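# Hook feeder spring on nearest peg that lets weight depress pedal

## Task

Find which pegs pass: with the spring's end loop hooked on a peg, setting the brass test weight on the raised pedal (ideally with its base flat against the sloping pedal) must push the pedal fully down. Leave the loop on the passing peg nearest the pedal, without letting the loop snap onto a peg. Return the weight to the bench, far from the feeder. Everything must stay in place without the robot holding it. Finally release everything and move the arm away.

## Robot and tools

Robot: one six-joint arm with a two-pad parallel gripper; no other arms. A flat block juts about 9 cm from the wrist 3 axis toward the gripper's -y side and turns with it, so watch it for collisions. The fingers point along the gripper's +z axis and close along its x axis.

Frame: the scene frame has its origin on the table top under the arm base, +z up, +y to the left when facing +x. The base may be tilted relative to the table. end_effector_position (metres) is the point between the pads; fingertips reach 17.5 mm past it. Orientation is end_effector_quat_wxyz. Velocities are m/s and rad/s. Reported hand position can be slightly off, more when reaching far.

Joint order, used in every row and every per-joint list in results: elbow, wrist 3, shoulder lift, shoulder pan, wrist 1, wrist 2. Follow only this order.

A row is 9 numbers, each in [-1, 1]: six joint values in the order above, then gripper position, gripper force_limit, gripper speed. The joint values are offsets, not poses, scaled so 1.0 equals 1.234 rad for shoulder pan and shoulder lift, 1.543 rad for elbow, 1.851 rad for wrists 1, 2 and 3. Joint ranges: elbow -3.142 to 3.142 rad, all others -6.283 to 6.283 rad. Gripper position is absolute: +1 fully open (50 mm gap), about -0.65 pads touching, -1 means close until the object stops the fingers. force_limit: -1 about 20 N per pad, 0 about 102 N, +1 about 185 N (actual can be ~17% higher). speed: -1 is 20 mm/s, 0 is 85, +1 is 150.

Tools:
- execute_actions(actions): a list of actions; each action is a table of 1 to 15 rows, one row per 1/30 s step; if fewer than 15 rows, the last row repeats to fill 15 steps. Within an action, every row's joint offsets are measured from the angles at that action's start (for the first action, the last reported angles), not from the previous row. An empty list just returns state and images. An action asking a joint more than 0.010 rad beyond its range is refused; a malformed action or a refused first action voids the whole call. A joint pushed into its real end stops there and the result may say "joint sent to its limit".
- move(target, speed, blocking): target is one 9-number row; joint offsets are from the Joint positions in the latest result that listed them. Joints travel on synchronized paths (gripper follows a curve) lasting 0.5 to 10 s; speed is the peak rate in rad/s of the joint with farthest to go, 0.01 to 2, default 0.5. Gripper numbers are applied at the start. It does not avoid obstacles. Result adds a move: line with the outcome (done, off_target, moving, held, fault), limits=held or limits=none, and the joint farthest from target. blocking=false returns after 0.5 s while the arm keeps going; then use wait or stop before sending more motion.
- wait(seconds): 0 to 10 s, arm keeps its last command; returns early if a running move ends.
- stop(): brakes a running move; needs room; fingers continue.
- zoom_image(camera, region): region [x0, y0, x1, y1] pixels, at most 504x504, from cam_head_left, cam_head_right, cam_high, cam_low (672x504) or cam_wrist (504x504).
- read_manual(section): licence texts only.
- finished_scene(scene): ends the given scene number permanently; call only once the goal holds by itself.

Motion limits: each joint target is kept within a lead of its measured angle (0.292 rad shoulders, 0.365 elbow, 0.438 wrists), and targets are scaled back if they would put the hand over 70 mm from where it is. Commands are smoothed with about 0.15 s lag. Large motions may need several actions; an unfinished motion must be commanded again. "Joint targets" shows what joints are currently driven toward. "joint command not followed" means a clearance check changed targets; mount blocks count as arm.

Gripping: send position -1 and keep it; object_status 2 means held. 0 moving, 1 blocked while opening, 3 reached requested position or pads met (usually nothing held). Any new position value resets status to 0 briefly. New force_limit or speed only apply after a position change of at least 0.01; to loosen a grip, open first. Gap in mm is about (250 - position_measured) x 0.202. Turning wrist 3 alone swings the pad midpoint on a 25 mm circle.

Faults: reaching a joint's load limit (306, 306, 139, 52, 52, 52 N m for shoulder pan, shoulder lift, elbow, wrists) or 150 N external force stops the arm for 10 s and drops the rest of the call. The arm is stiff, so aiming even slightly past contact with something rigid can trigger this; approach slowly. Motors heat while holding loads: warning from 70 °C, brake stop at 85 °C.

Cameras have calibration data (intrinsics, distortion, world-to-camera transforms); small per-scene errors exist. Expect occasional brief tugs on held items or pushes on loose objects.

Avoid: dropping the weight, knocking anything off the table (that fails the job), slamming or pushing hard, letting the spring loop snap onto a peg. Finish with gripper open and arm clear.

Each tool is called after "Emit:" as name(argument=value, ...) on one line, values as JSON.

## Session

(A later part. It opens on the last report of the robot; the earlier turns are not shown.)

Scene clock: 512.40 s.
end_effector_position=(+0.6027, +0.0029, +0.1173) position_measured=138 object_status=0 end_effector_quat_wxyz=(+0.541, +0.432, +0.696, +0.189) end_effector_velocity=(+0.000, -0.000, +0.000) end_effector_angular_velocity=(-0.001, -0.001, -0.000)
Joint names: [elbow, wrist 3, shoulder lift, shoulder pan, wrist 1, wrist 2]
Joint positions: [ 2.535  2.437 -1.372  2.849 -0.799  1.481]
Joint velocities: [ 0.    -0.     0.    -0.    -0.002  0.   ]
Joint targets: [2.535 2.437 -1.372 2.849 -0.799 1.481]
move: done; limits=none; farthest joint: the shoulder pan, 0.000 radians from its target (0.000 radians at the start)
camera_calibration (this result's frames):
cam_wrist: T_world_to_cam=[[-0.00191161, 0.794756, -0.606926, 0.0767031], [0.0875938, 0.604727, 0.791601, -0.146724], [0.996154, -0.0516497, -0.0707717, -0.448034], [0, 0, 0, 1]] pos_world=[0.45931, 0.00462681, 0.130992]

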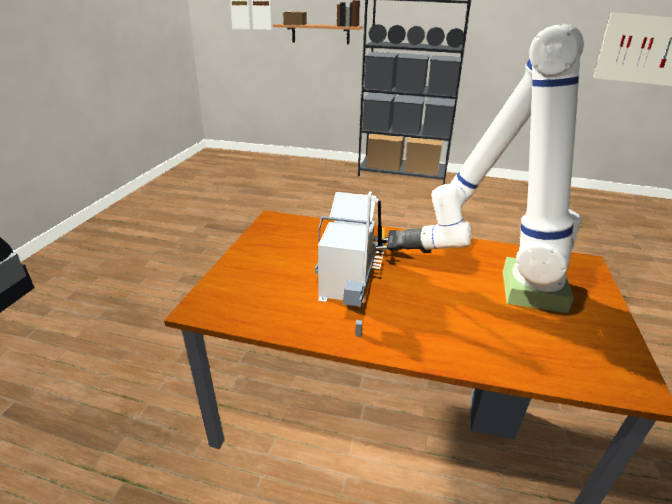

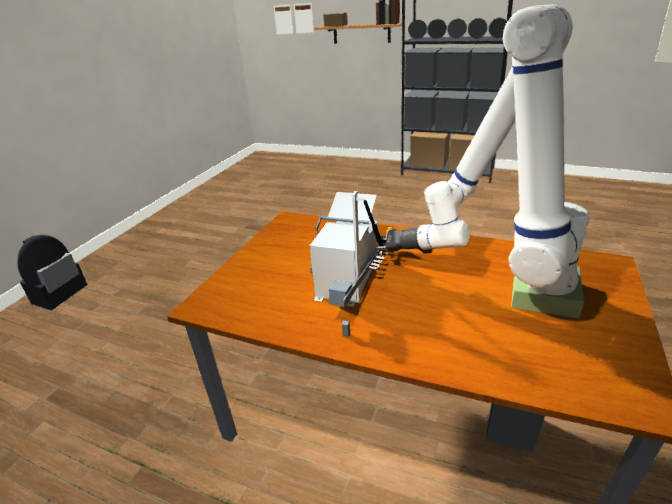

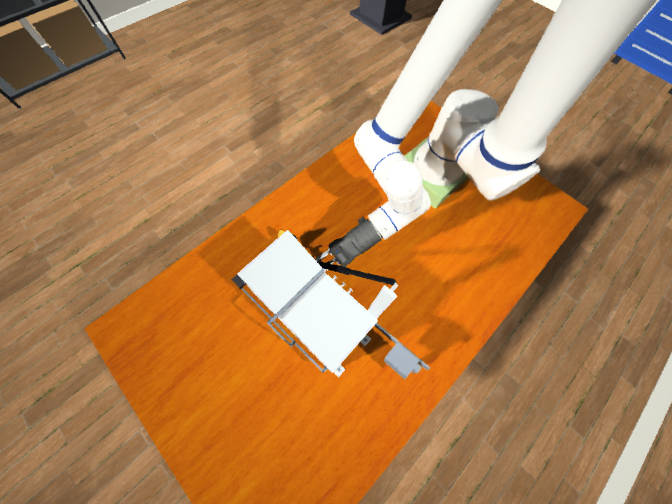

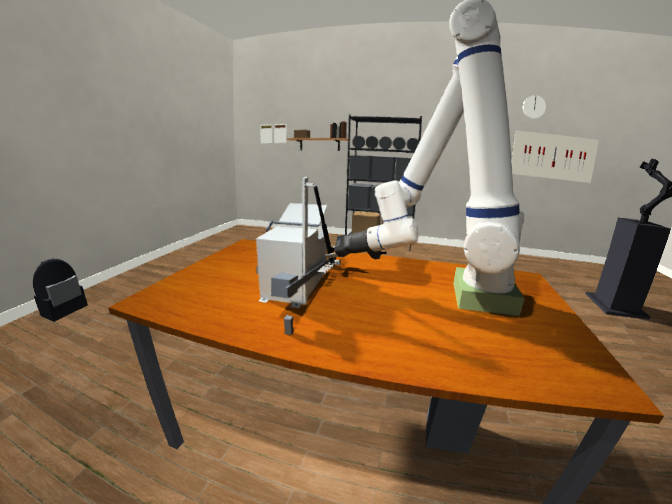

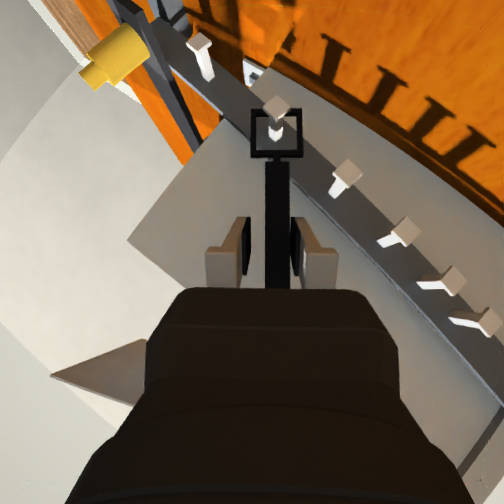

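Emit:
move(target=[0.04,-0.0024,-0.0694,-0.01,0.013,-0.0063,0.5,-0.7,0], speed=0.1)

Scene clock: 536.03 s.
end_effector_position=(+0.5661, +0.0114, +0.1306) position_measured=78 object_status=3 end_effector_quat_wxyz=(+0.541, +0.432, +0.696, +0.189) end_effector_velocity=(-0.002, +0.000, -0.000) end_effector_angular_velocity=(-0.001, +0.002, +0.000)
Joint names: [elbow, wrist 3, shoulder lift, shoulder pan, wrist 1, wrist 2]
Joint positions: [ 2.597  2.433 -1.458  2.837 -0.775  1.469]
Joint velocities: [ 0.003 -0.002 -0.002 -0.001  0.    -0.   ]
Joint targets: [2.597 2.433 -1.458 2.837 -0.775 1.469]
move: done; limits=none; farthest joint: the shoulder pan, 0.000 radians from its target (0.013 radians at the start)
camera_calibration (this result's frames):
cam_wrist: T_world_to_cam=[[-0.00183974, 0.79471, -0.606987, 0.0779281], [0.0872815, 0.604799, 0.791581, -0.159045], [0.996182, -0.0515224, -0.0704762, -0.41024], [0, 0, 0, 1]] pos_world=[0.422698, 0.0131233, 0.144286]

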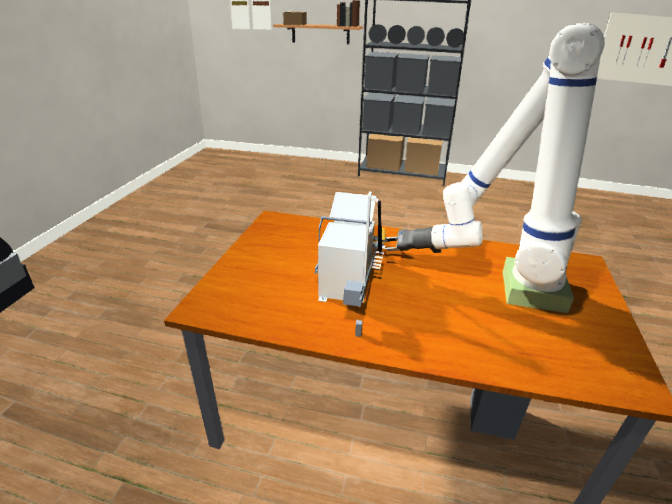

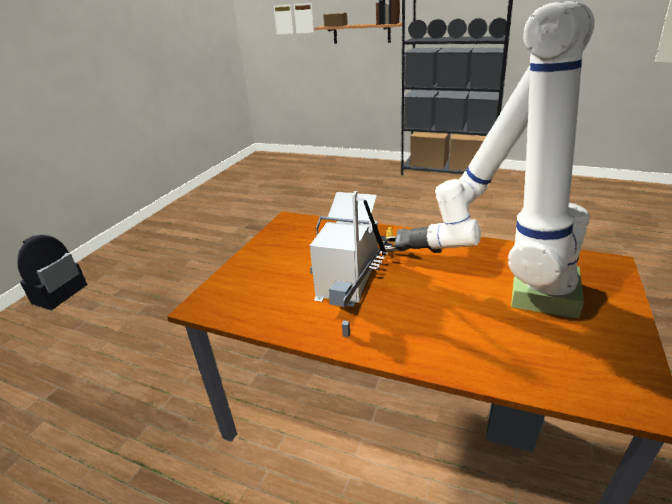

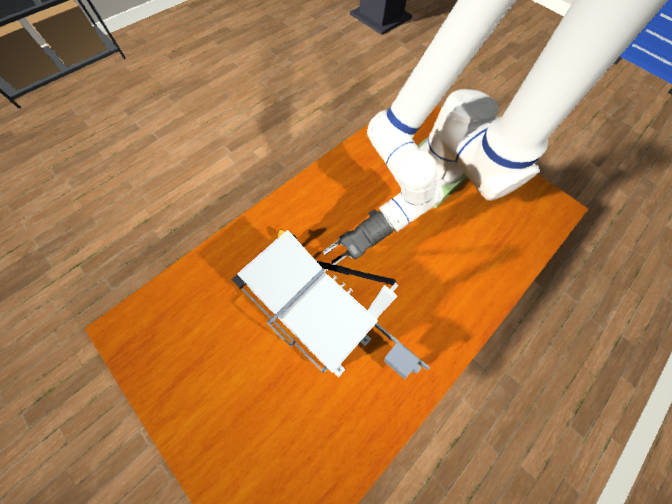

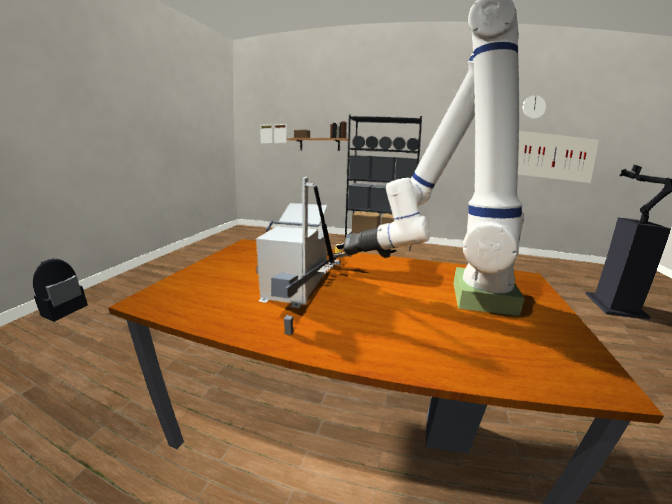

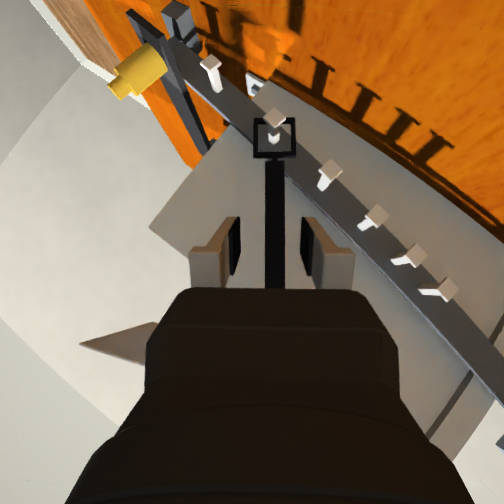

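Emit:
move(target=[-0.322,0.029,0.047,-0.223,0.905,-0.022,1,-0.5,0], speed=0.8)

Emit:
move(target=[-0.285,0,0.3457,0,0.0566,0,1,-0.5,0], speed=0.35)

Scene clock: 570.17 s.
end_effector_position=(+0.4394, -0.0528, +0.2200) position_measured=3 object_status=3 end_effector_quat_wxyz=(-0.019, +0.686, +0.724, +0.067) end_effector_velocity=(-0.001, +0.001, -0.000) end_effector_angular_velocity=(+0.002, +0.003, -0.000)
Joint names: [elbow, wrist 3, shoulder lift, shoulder pan, wrist 1, wrist 2]
Joint positions: [ 2.1    2.487 -1.4    2.562  0.901  1.429]
Joint velocities: [ 0.001  0.     0.001  0.     0.002 -0.   ]
Joint targets: [2.100 2.487 -1.400 2.562 0.901 1.429]
move: done; limits=none; farthest joint: the shoulder pan, 0.000 radians from its target (0.275 radians at the start)
camera_calibration (this result's frames):
cam_wrist: T_world_to_cam=[[-0.0577812, 0.995497, 0.0751416, 0.0680906], [0.923719, 0.0247607, 0.38227, -0.488027], [0.378688, 0.0914978, -0.920991, 0.18493], [0, 0, 0, 1]] pos_world=[0.384704, -0.0726208, 0.35176]

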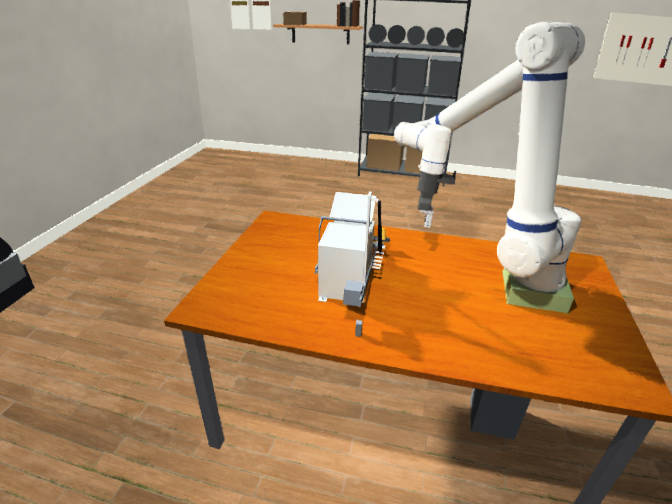

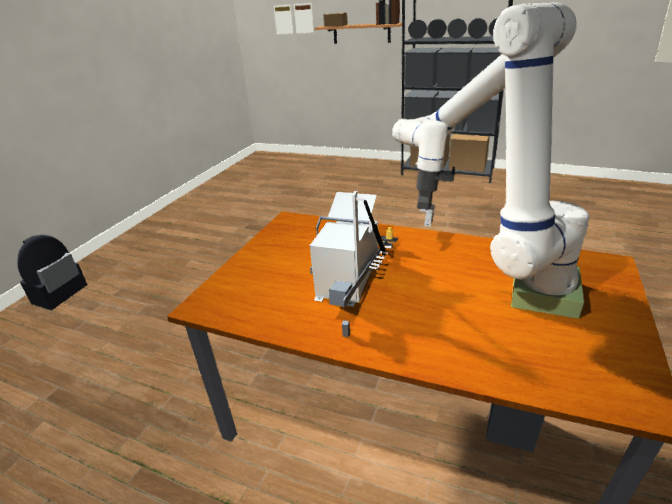

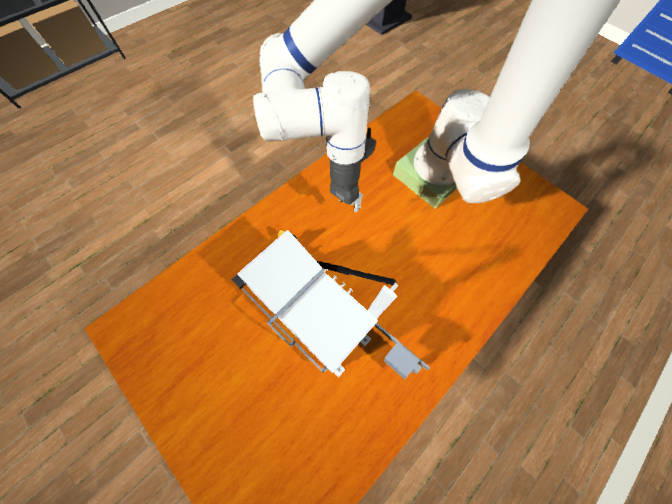

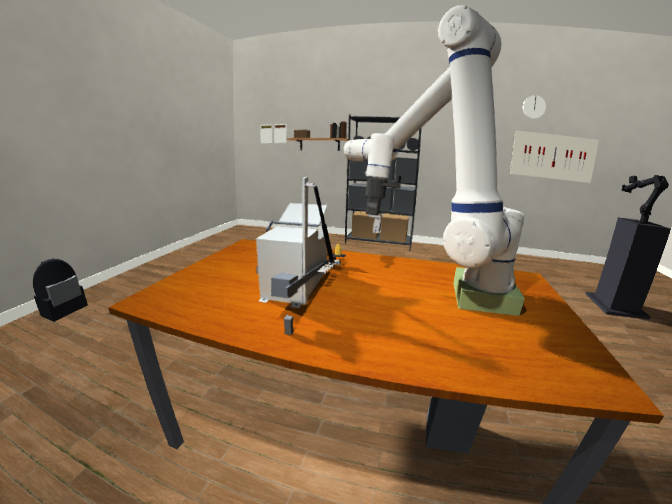

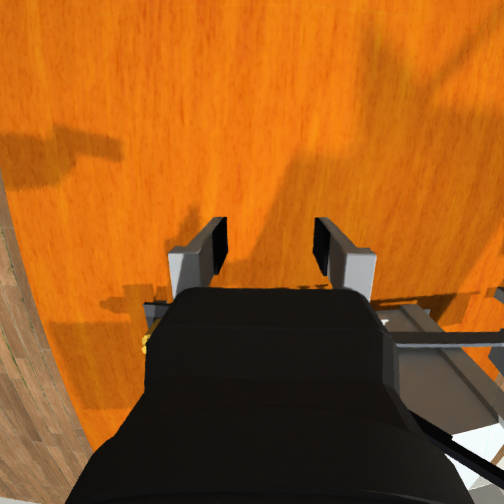

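Scene clock: 571.97 s.
end_effector_position=(+0.6220, -0.1781, +0.1460) position_measured=3 object_status=3 end_effector_quat_wxyz=(-0.064, +0.688, +0.721, +0.060) end_effector_velocity=(+0.001, +0.000, -0.001) end_effector_angular_velocity=(+0.000, +0.000, +0.001)
Joint names: [elbow, wrist 3, shoulder lift, shoulder pan, wrist 1, wrist 2]
Joint positions: [ 1.661  2.487 -0.973  2.562  1.005  1.429]
Joint velocities: [-0.002  0.001  0.002  0.001  0.     0.   ]
Joint targets: [1.661 2.487 -0.973 2.562 1.005 1.429]
move: done; limits=none; farthest joint: the shoulder pan, 0.000 radians from its target (0.000 radians at the start)
camera_calibration (this result's frames):
cam_wrist: T_world_to_cam=[[-0.0496442, 0.990181, 0.13068, 0.194792], [0.950025, 0.00644023, 0.312107, -0.634694], [0.308201, 0.139644, -0.941016, 0.114435], [0, 0, 0, 1]] pos_world=[0.577377, -0.204772, 0.280322]

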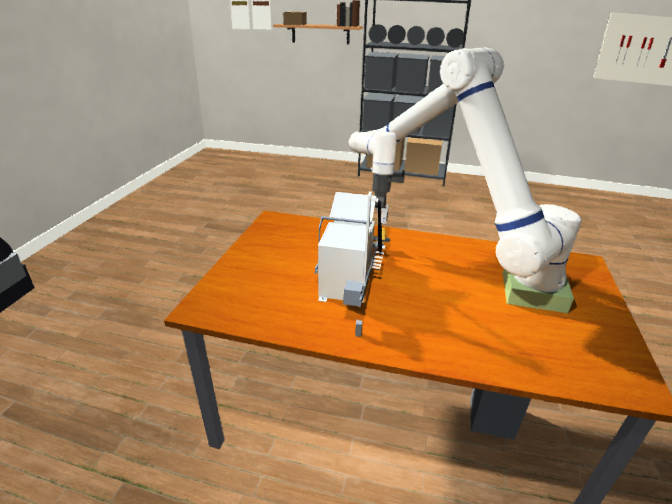

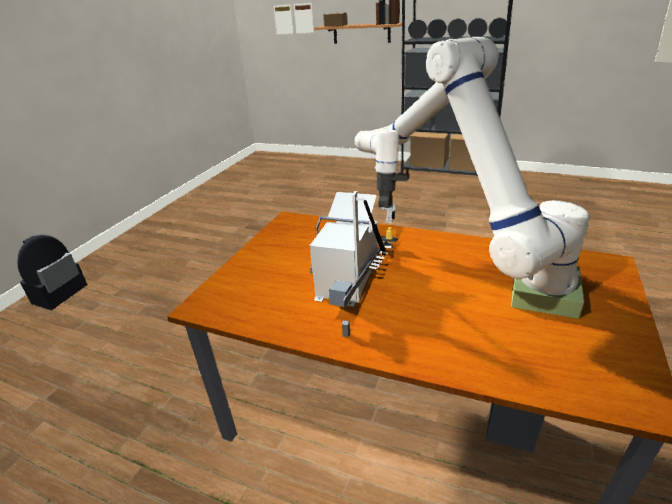

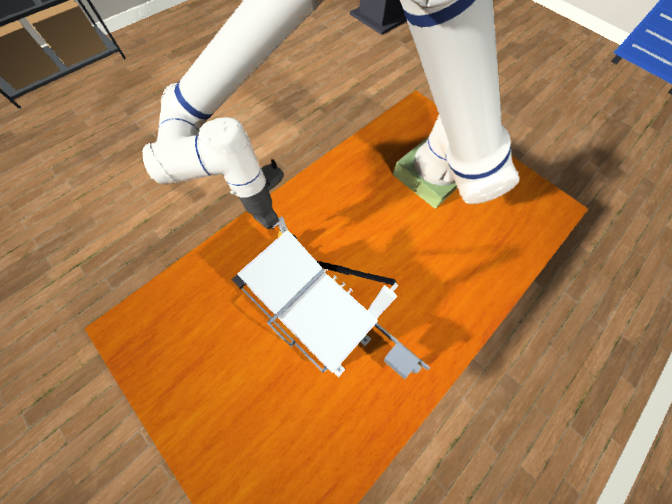

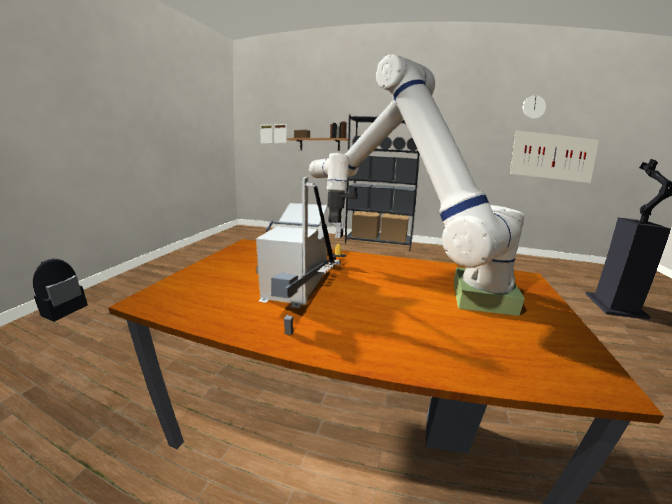

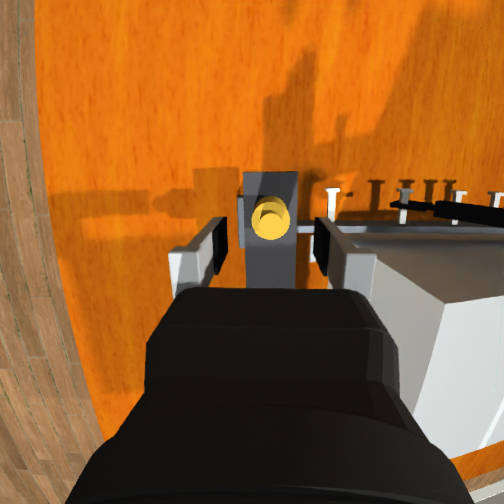

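Emit:
move(target=[0.0223,0.0082,0.0561,0.0122,-0.0572,-0.001,1,-0.5,0], speed=0.08)

Emit:
move(target=[0,0,0,0,0,0,-1,-0.5,-0.5])

Emit:
zoom_image(camera="cam_low", region=[280,190,400,280])

Scene clock: 588.27 s.
end_effector_position=(+0.6215, -0.1660, +0.0768) position_measured=3 object_status=3 end_effector_quat_wxyz=(-0.064, +0.688, +0.721, +0.060) end_effector_velocity=(-0.000, +0.002, -0.002) end_effector_angular_velocity=(+0.000, +0.001, +0.001)
Joint names: [elbow, wrist 3, shoulder lift, shoulder pan, wrist 1, wrist 2]
Joint positions: [ 1.695  2.502 -0.904  2.577  0.9    1.427]
Joint velocities: [ 0.001  0.001  0.002  0.002 -0.002 -0.   ]
Joint targets: [1.695 2.502 -0.904 2.577 0.899 1.427]
move: done; limits=none; farthest joint: the shoulder lift, 0.001 radians from its target (0.069 radians at the start)
camera_calibration (this result's frames):
cam_wrist: T_world_to_cam=[[-0.0495754, 0.990189, 0.130644, 0.191778], [0.949995, 0.0063716, 0.312201, -0.612743], [0.308306, 0.139589, -0.94099, 0.0477304], [0, 0, 0, 1]] pos_world=[0.576895, -0.192655, 0.211158]

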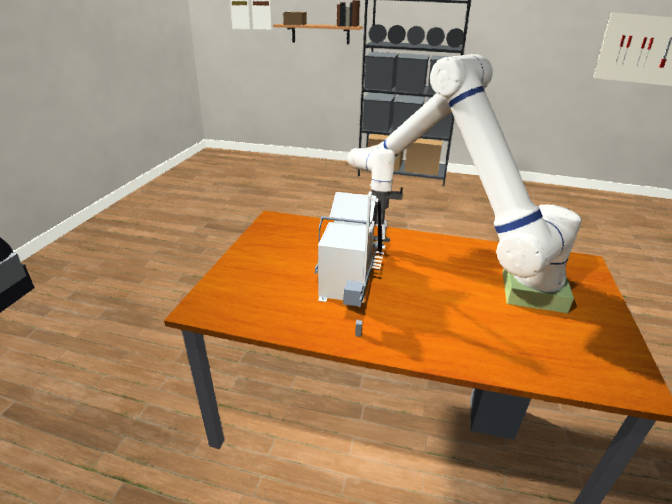

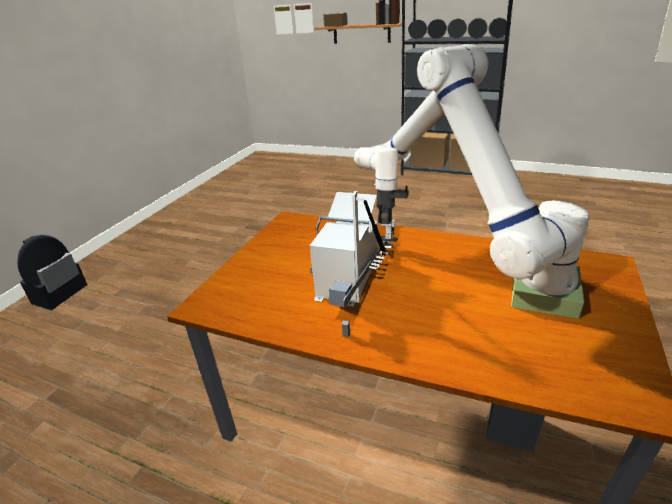

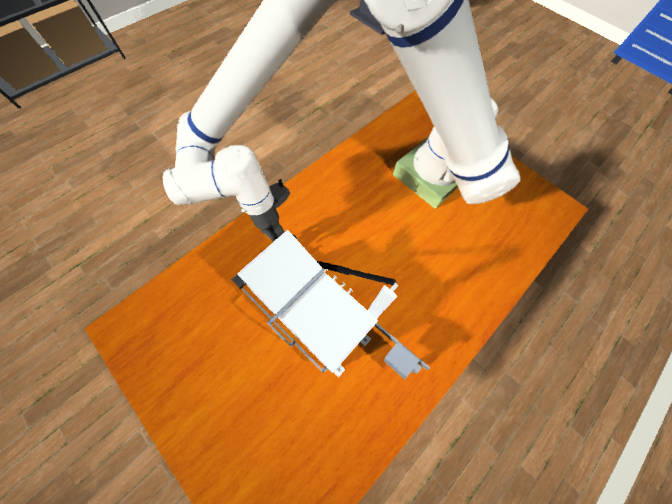

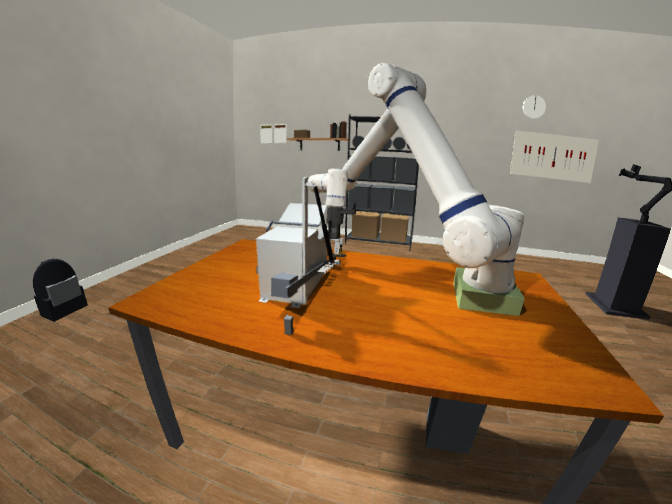

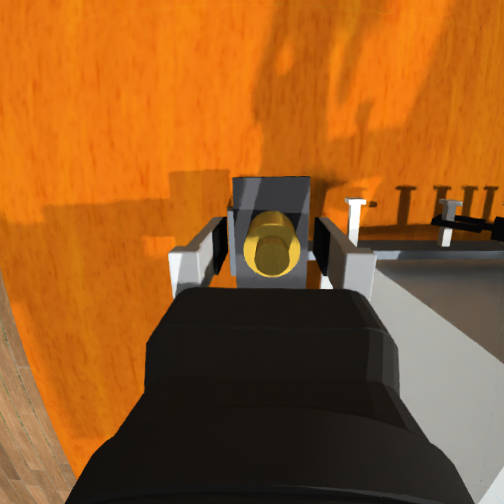

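Scene clock: 588.93 s.
end_effector_position=(+0.6215, -0.1660, +0.0768) position_measured=116 object_status=2 end_effector_quat_wxyz=(-0.064, +0.688, +0.721, +0.060) end_effector_velocity=(-0.000, -0.000, -0.000) end_effector_angular_velocity=(-0.001, -0.001, -0.001)
Joint names: [elbow, wrist 3, shoulder lift, shoulder pan, wrist 1, wrist 2]
Joint positions: [ 1.695  2.502 -0.904  2.577  0.9    1.427]
Joint velocities: [ 0.001  0.001  0.    -0.    -0.002  0.   ]
Joint targets: [1.695 2.502 -0.904 2.577 0.900 1.427]
move: done; limits=none; farthest joint: the shoulder pan, 0.000 radians from its target (0.000 radians at the start)
camera_calibration (this result's frames):
cam_wrist: T_world_to_cam=[[-0.0495747, 0.990187, 0.130657, 0.19177], [0.949993, 0.00636626, 0.312205, -0.612732], [0.30831, 0.139601, -0.940987, 0.0476946], [0, 0, 0, 1]] pos_world=[0.576893, -0.192646, 0.211122]

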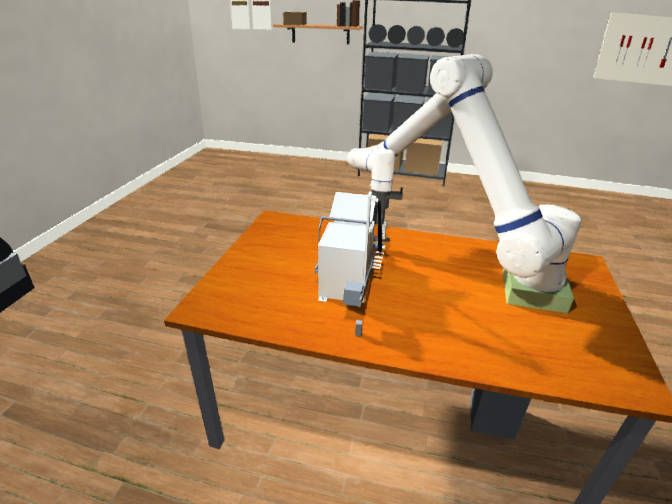

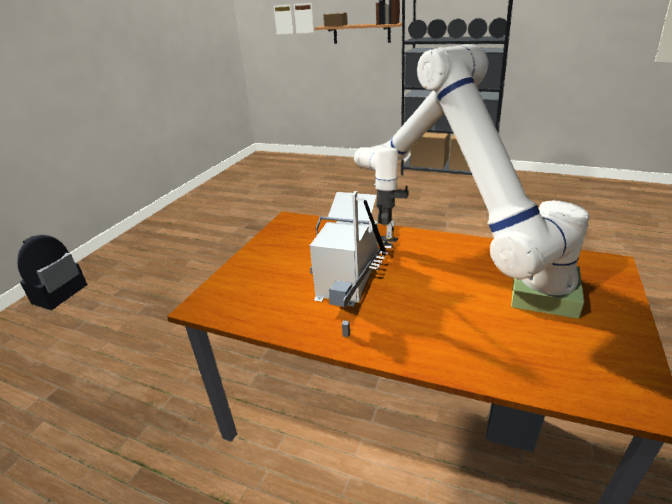

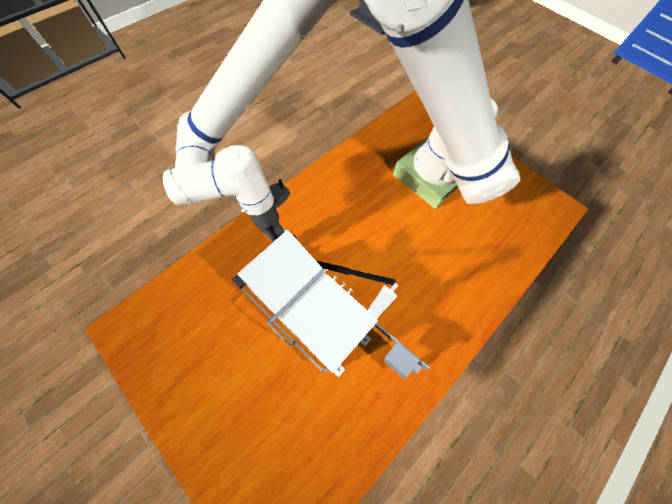

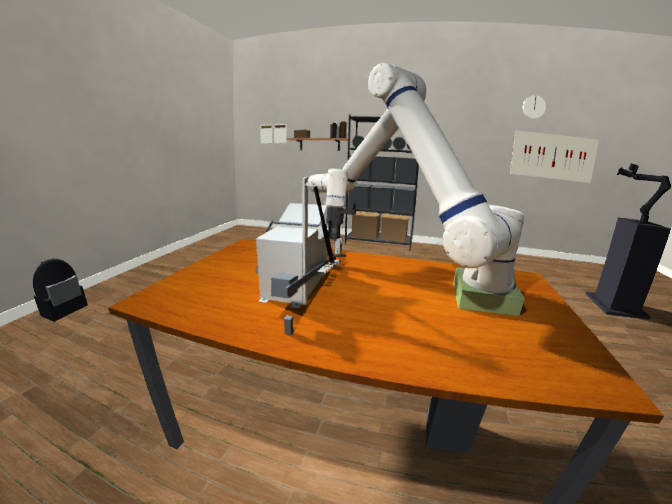

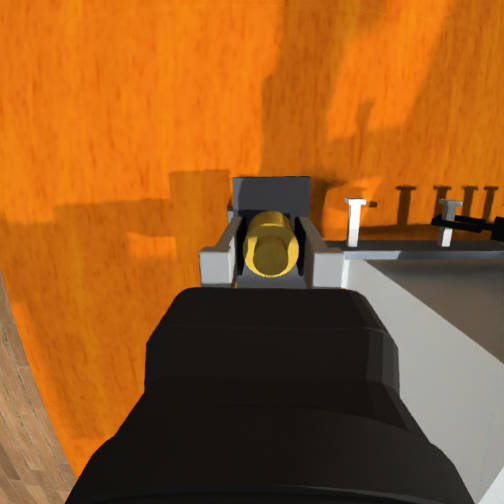

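Region (280, 190, 400, 280) of cam_low's 672x504 image, scaled by 4.200, with more detail than that image has; it fills the top 378 rows of this view, and the rest is white.

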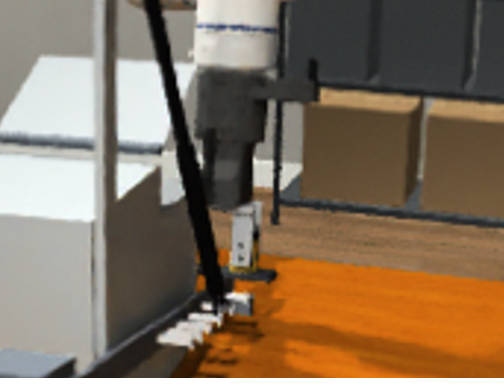

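Emit:
move(target=[-0.0006,0.0858,-0.162,0.1224,0.01,0.155,-1,-0.5,-0.5], speed=0.12)

Emit:
zoom_image(camera="cam_low", region=[260,170,400,310])

Scene clock: 599.20 s.
end_effector_position=(+0.6220, -0.1504, +0.2077) position_measured=116 object_status=2 end_effector_quat_wxyz=(+0.060, +0.690, +0.719, -0.058) end_effector_velocity=(+0.000, +0.001, +0.001) end_effector_angular_velocity=(-0.002, +0.000, +0.001)
Joint names: [elbow, wrist 3, shoulder lift, shoulder pan, wrist 1, wrist 2]
Joint positions: [ 1.694  2.66  -1.104  2.728  0.918  1.714]
Joint velocities: [-0.001  0.001 -0.001  0.002  0.001  0.002]
Joint targets: [1.694 2.661 -1.104 2.728 0.918 1.714]
move: done; limits=none; farthest joint: the shoulder pan, 0.000 radians from its target (0.151 radians at the start)
camera_calibration (this result's frames):
cam_wrist: T_world_to_cam=[[-0.043974, 0.976822, -0.209489, 0.224415], [0.945381, 0.108481, 0.307387, -0.634897], [0.322988, -0.18453, -0.928239, 0.108022], [0, 0, 0, 1]] pos_world=[0.575198, -0.130406, 0.342442]

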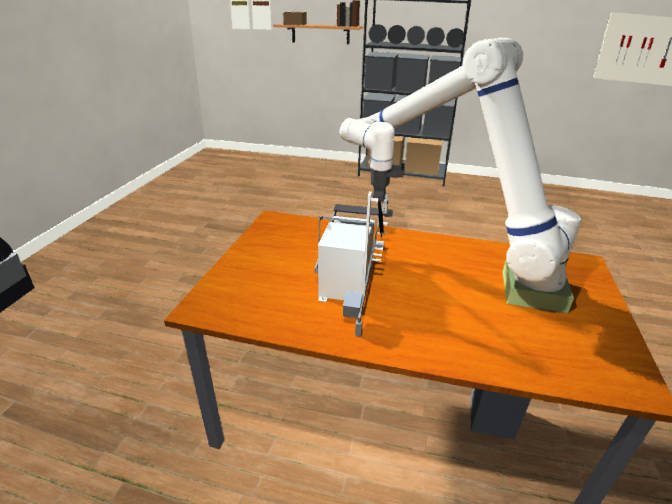

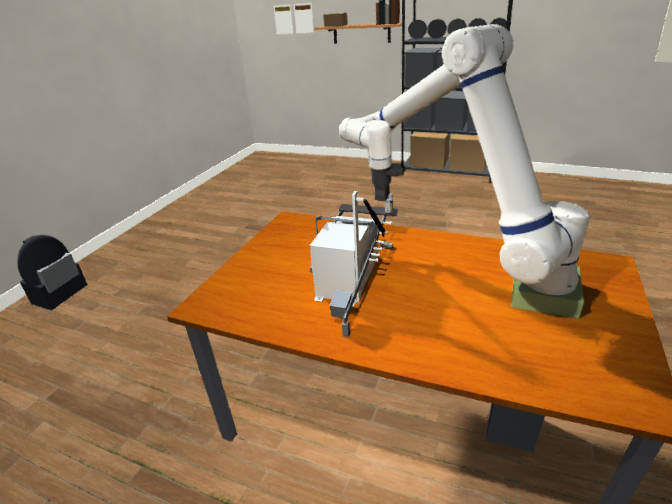

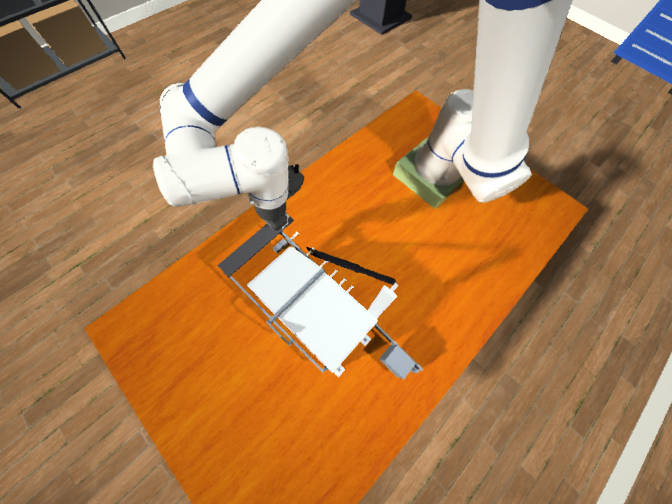

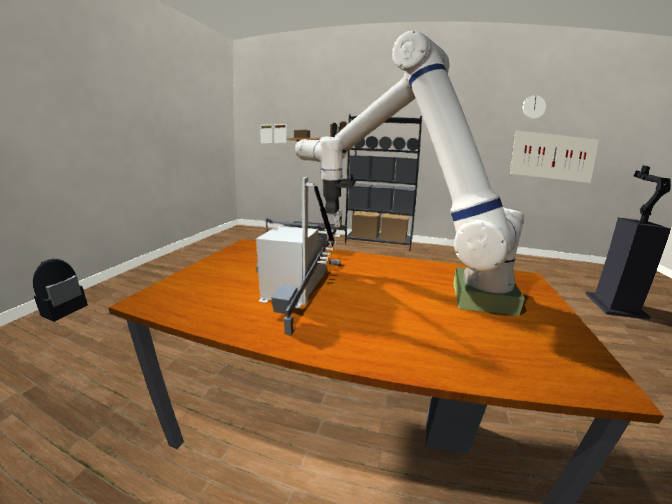

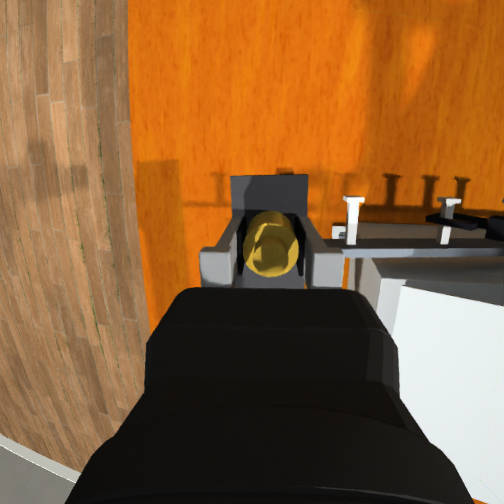

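Region (260, 170, 400, 310) of cam_low's 672x504 image, scaled by 3.600, with more detail than that image has.

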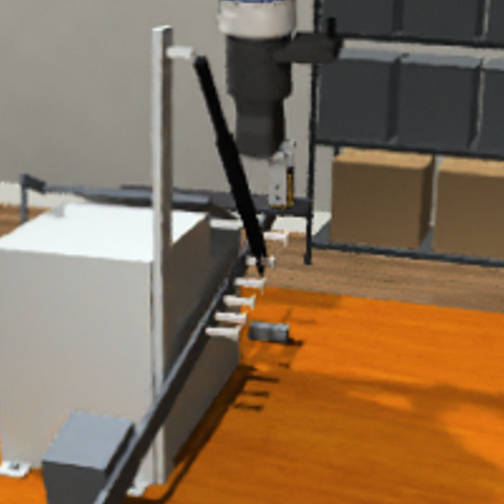

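Emit:
move(target=[0,0,0,0,0,0,1,-0.5,0])

Emit:
wait(seconds=2)

Scene clock: 613.87 s.
end_effector_position=(+0.6220, -0.1503, +0.2078) position_measured=3 object_status=3 end_effector_quat_wxyz=(+0.060, +0.690, +0.719, -0.058) end_effector_velocity=(+0.000, +0.001, +0.000) end_effector_angular_velocity=(-0.000, -0.000, +0.002)
Joint names: [elbow, wrist 3, shoulder lift, shoulder pan, wrist 1, wrist 2]
Joint positions: [ 1.694  2.661 -1.104  2.728  0.918  1.714]
Joint velocities: [-0.    -0.001 -0.     0.001 -0.    -0.   ]
Joint targets: [1.694 2.660 -1.104 2.728 0.918 1.714]
move: done; limits=none; farthest joint: the wrist 3, 0.001 radians from its target (0.001 radians at the start)
camera_calibration (this result's frames):
cam_wrist: T_world_to_cam=[[-0.0439647, 0.976809, -0.209549, 0.224365], [0.945344, 0.108512, 0.30749, -0.634933], [0.323098, -0.184577, -0.928191, 0.10803], [0, 0, 0, 1]] pos_world=[0.57519, -0.130324, 0.342523]

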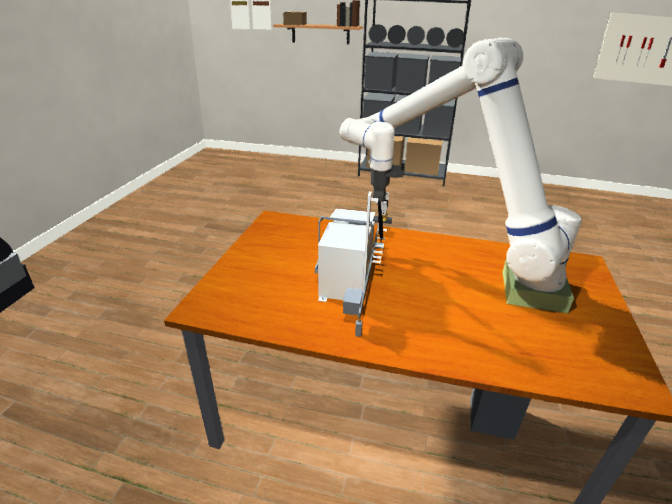

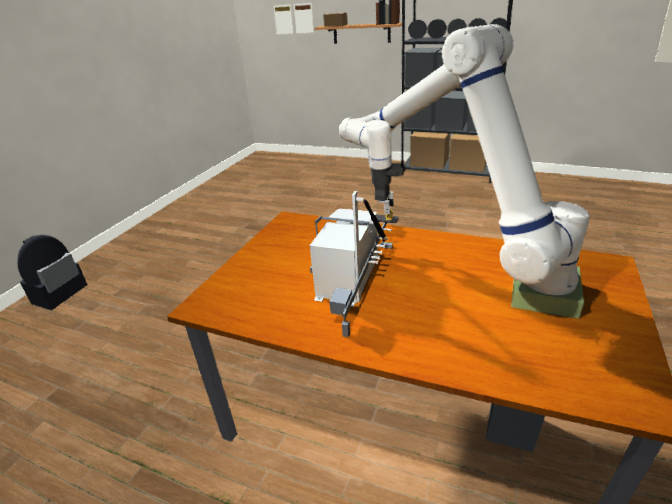

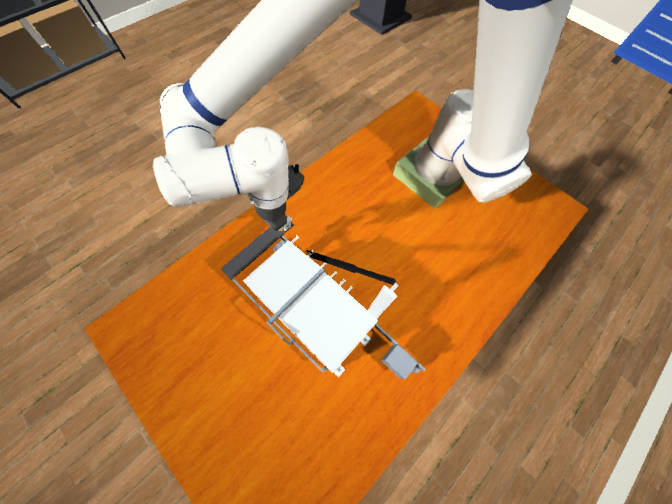

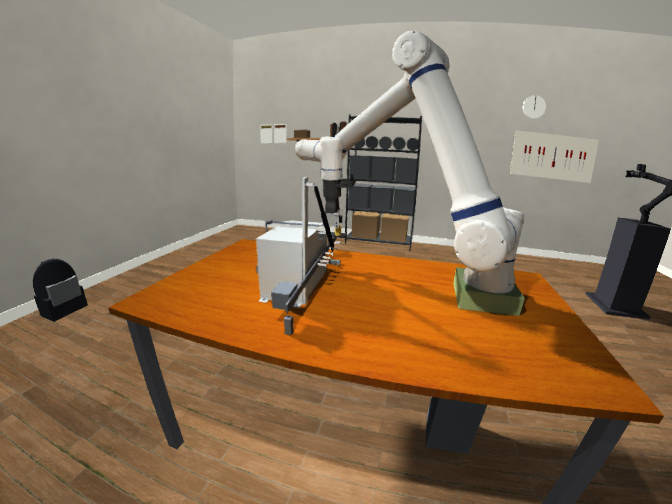

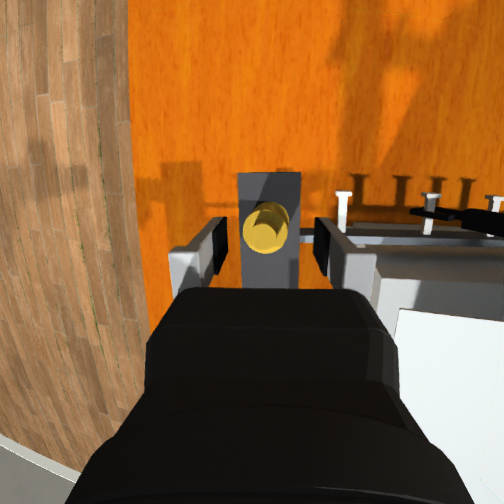

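Scene clock: 615.87 s.
end_effector_position=(+0.6220, -0.1504, +0.2077) position_measured=3 object_status=3 end_effector_quat_wxyz=(+0.060, +0.690, +0.719, -0.058) end_effector_velocity=(-0.000, +0.001, -0.000) end_effector_angular_velocity=(+0.000, +0.001, +0.000)
Joint names: [elbow, wrist 3, shoulder lift, shoulder pan, wrist 1, wrist 2]
Joint positions: [ 1.694  2.66  -1.104  2.728  0.918  1.714]
Joint velocities: [ 0.001  0.001 -0.     0.001  0.001  0.   ]
Joint targets: [1.694 2.660 -1.104 2.728 0.918 1.714]
wait: 2.00 s; at rest by 0.17 s
camera_calibration (this result's frames):
cam_wrist: T_world_to_cam=[[-0.0439752, 0.976823, -0.209484, 0.224414], [0.945383, 0.108479, 0.30738, -0.634895], [0.322981, -0.184526, -0.928242, 0.10803], [0, 0, 0, 1]] pos_world=[0.575197, -0.130405, 0.342443]

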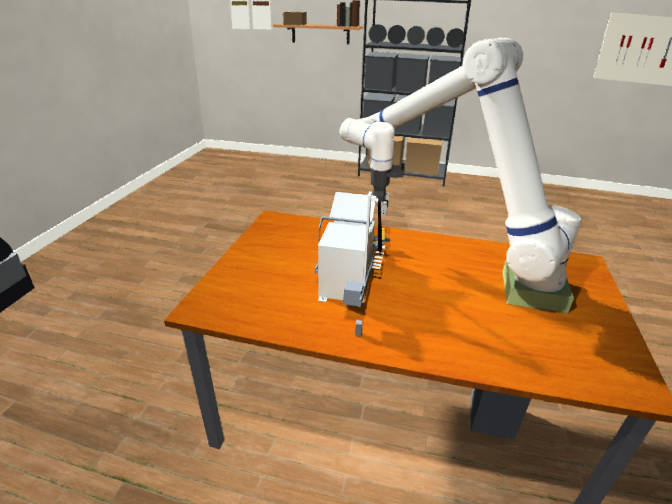

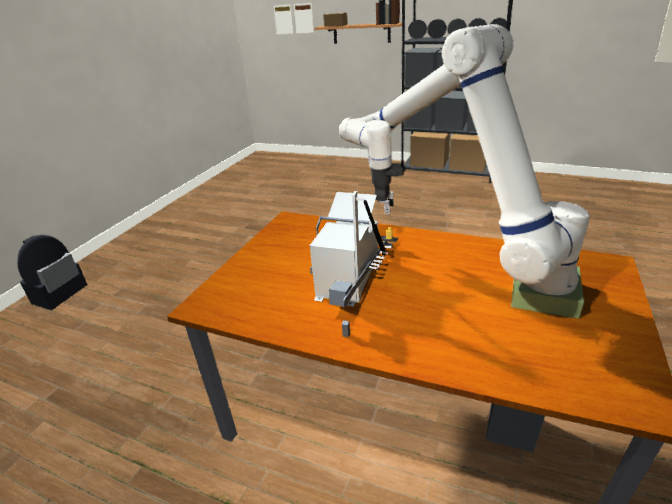

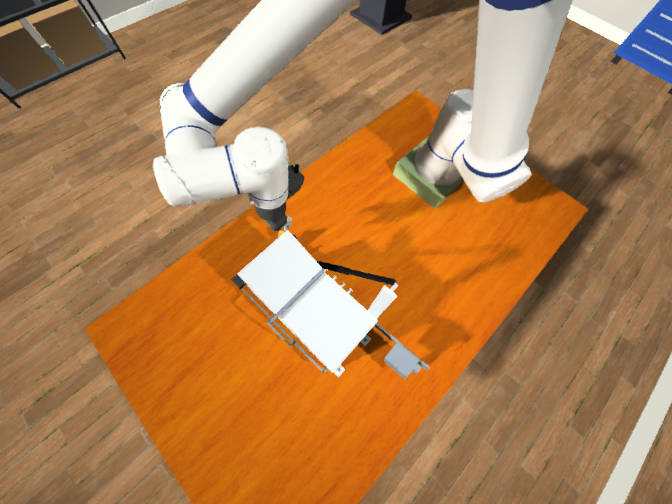

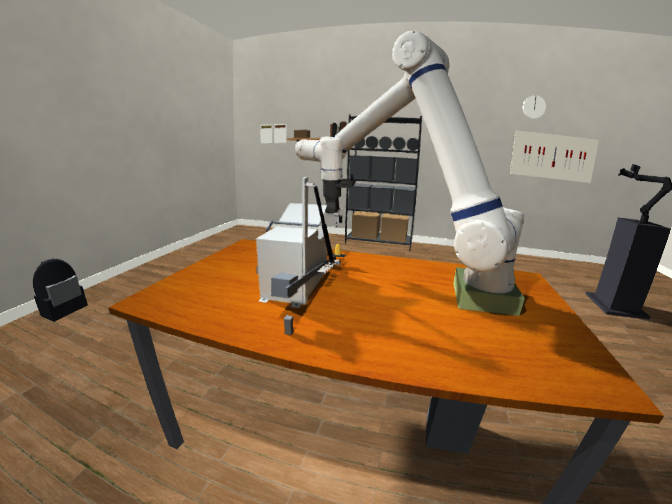

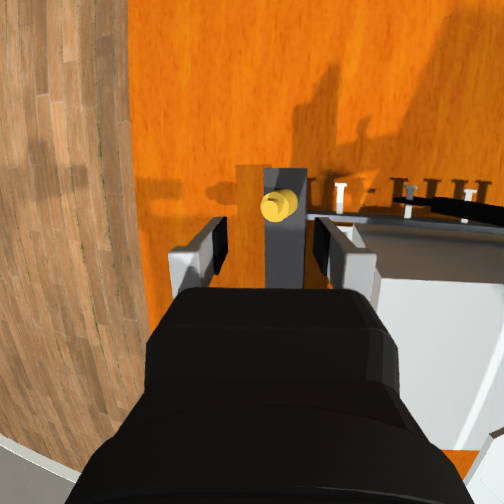

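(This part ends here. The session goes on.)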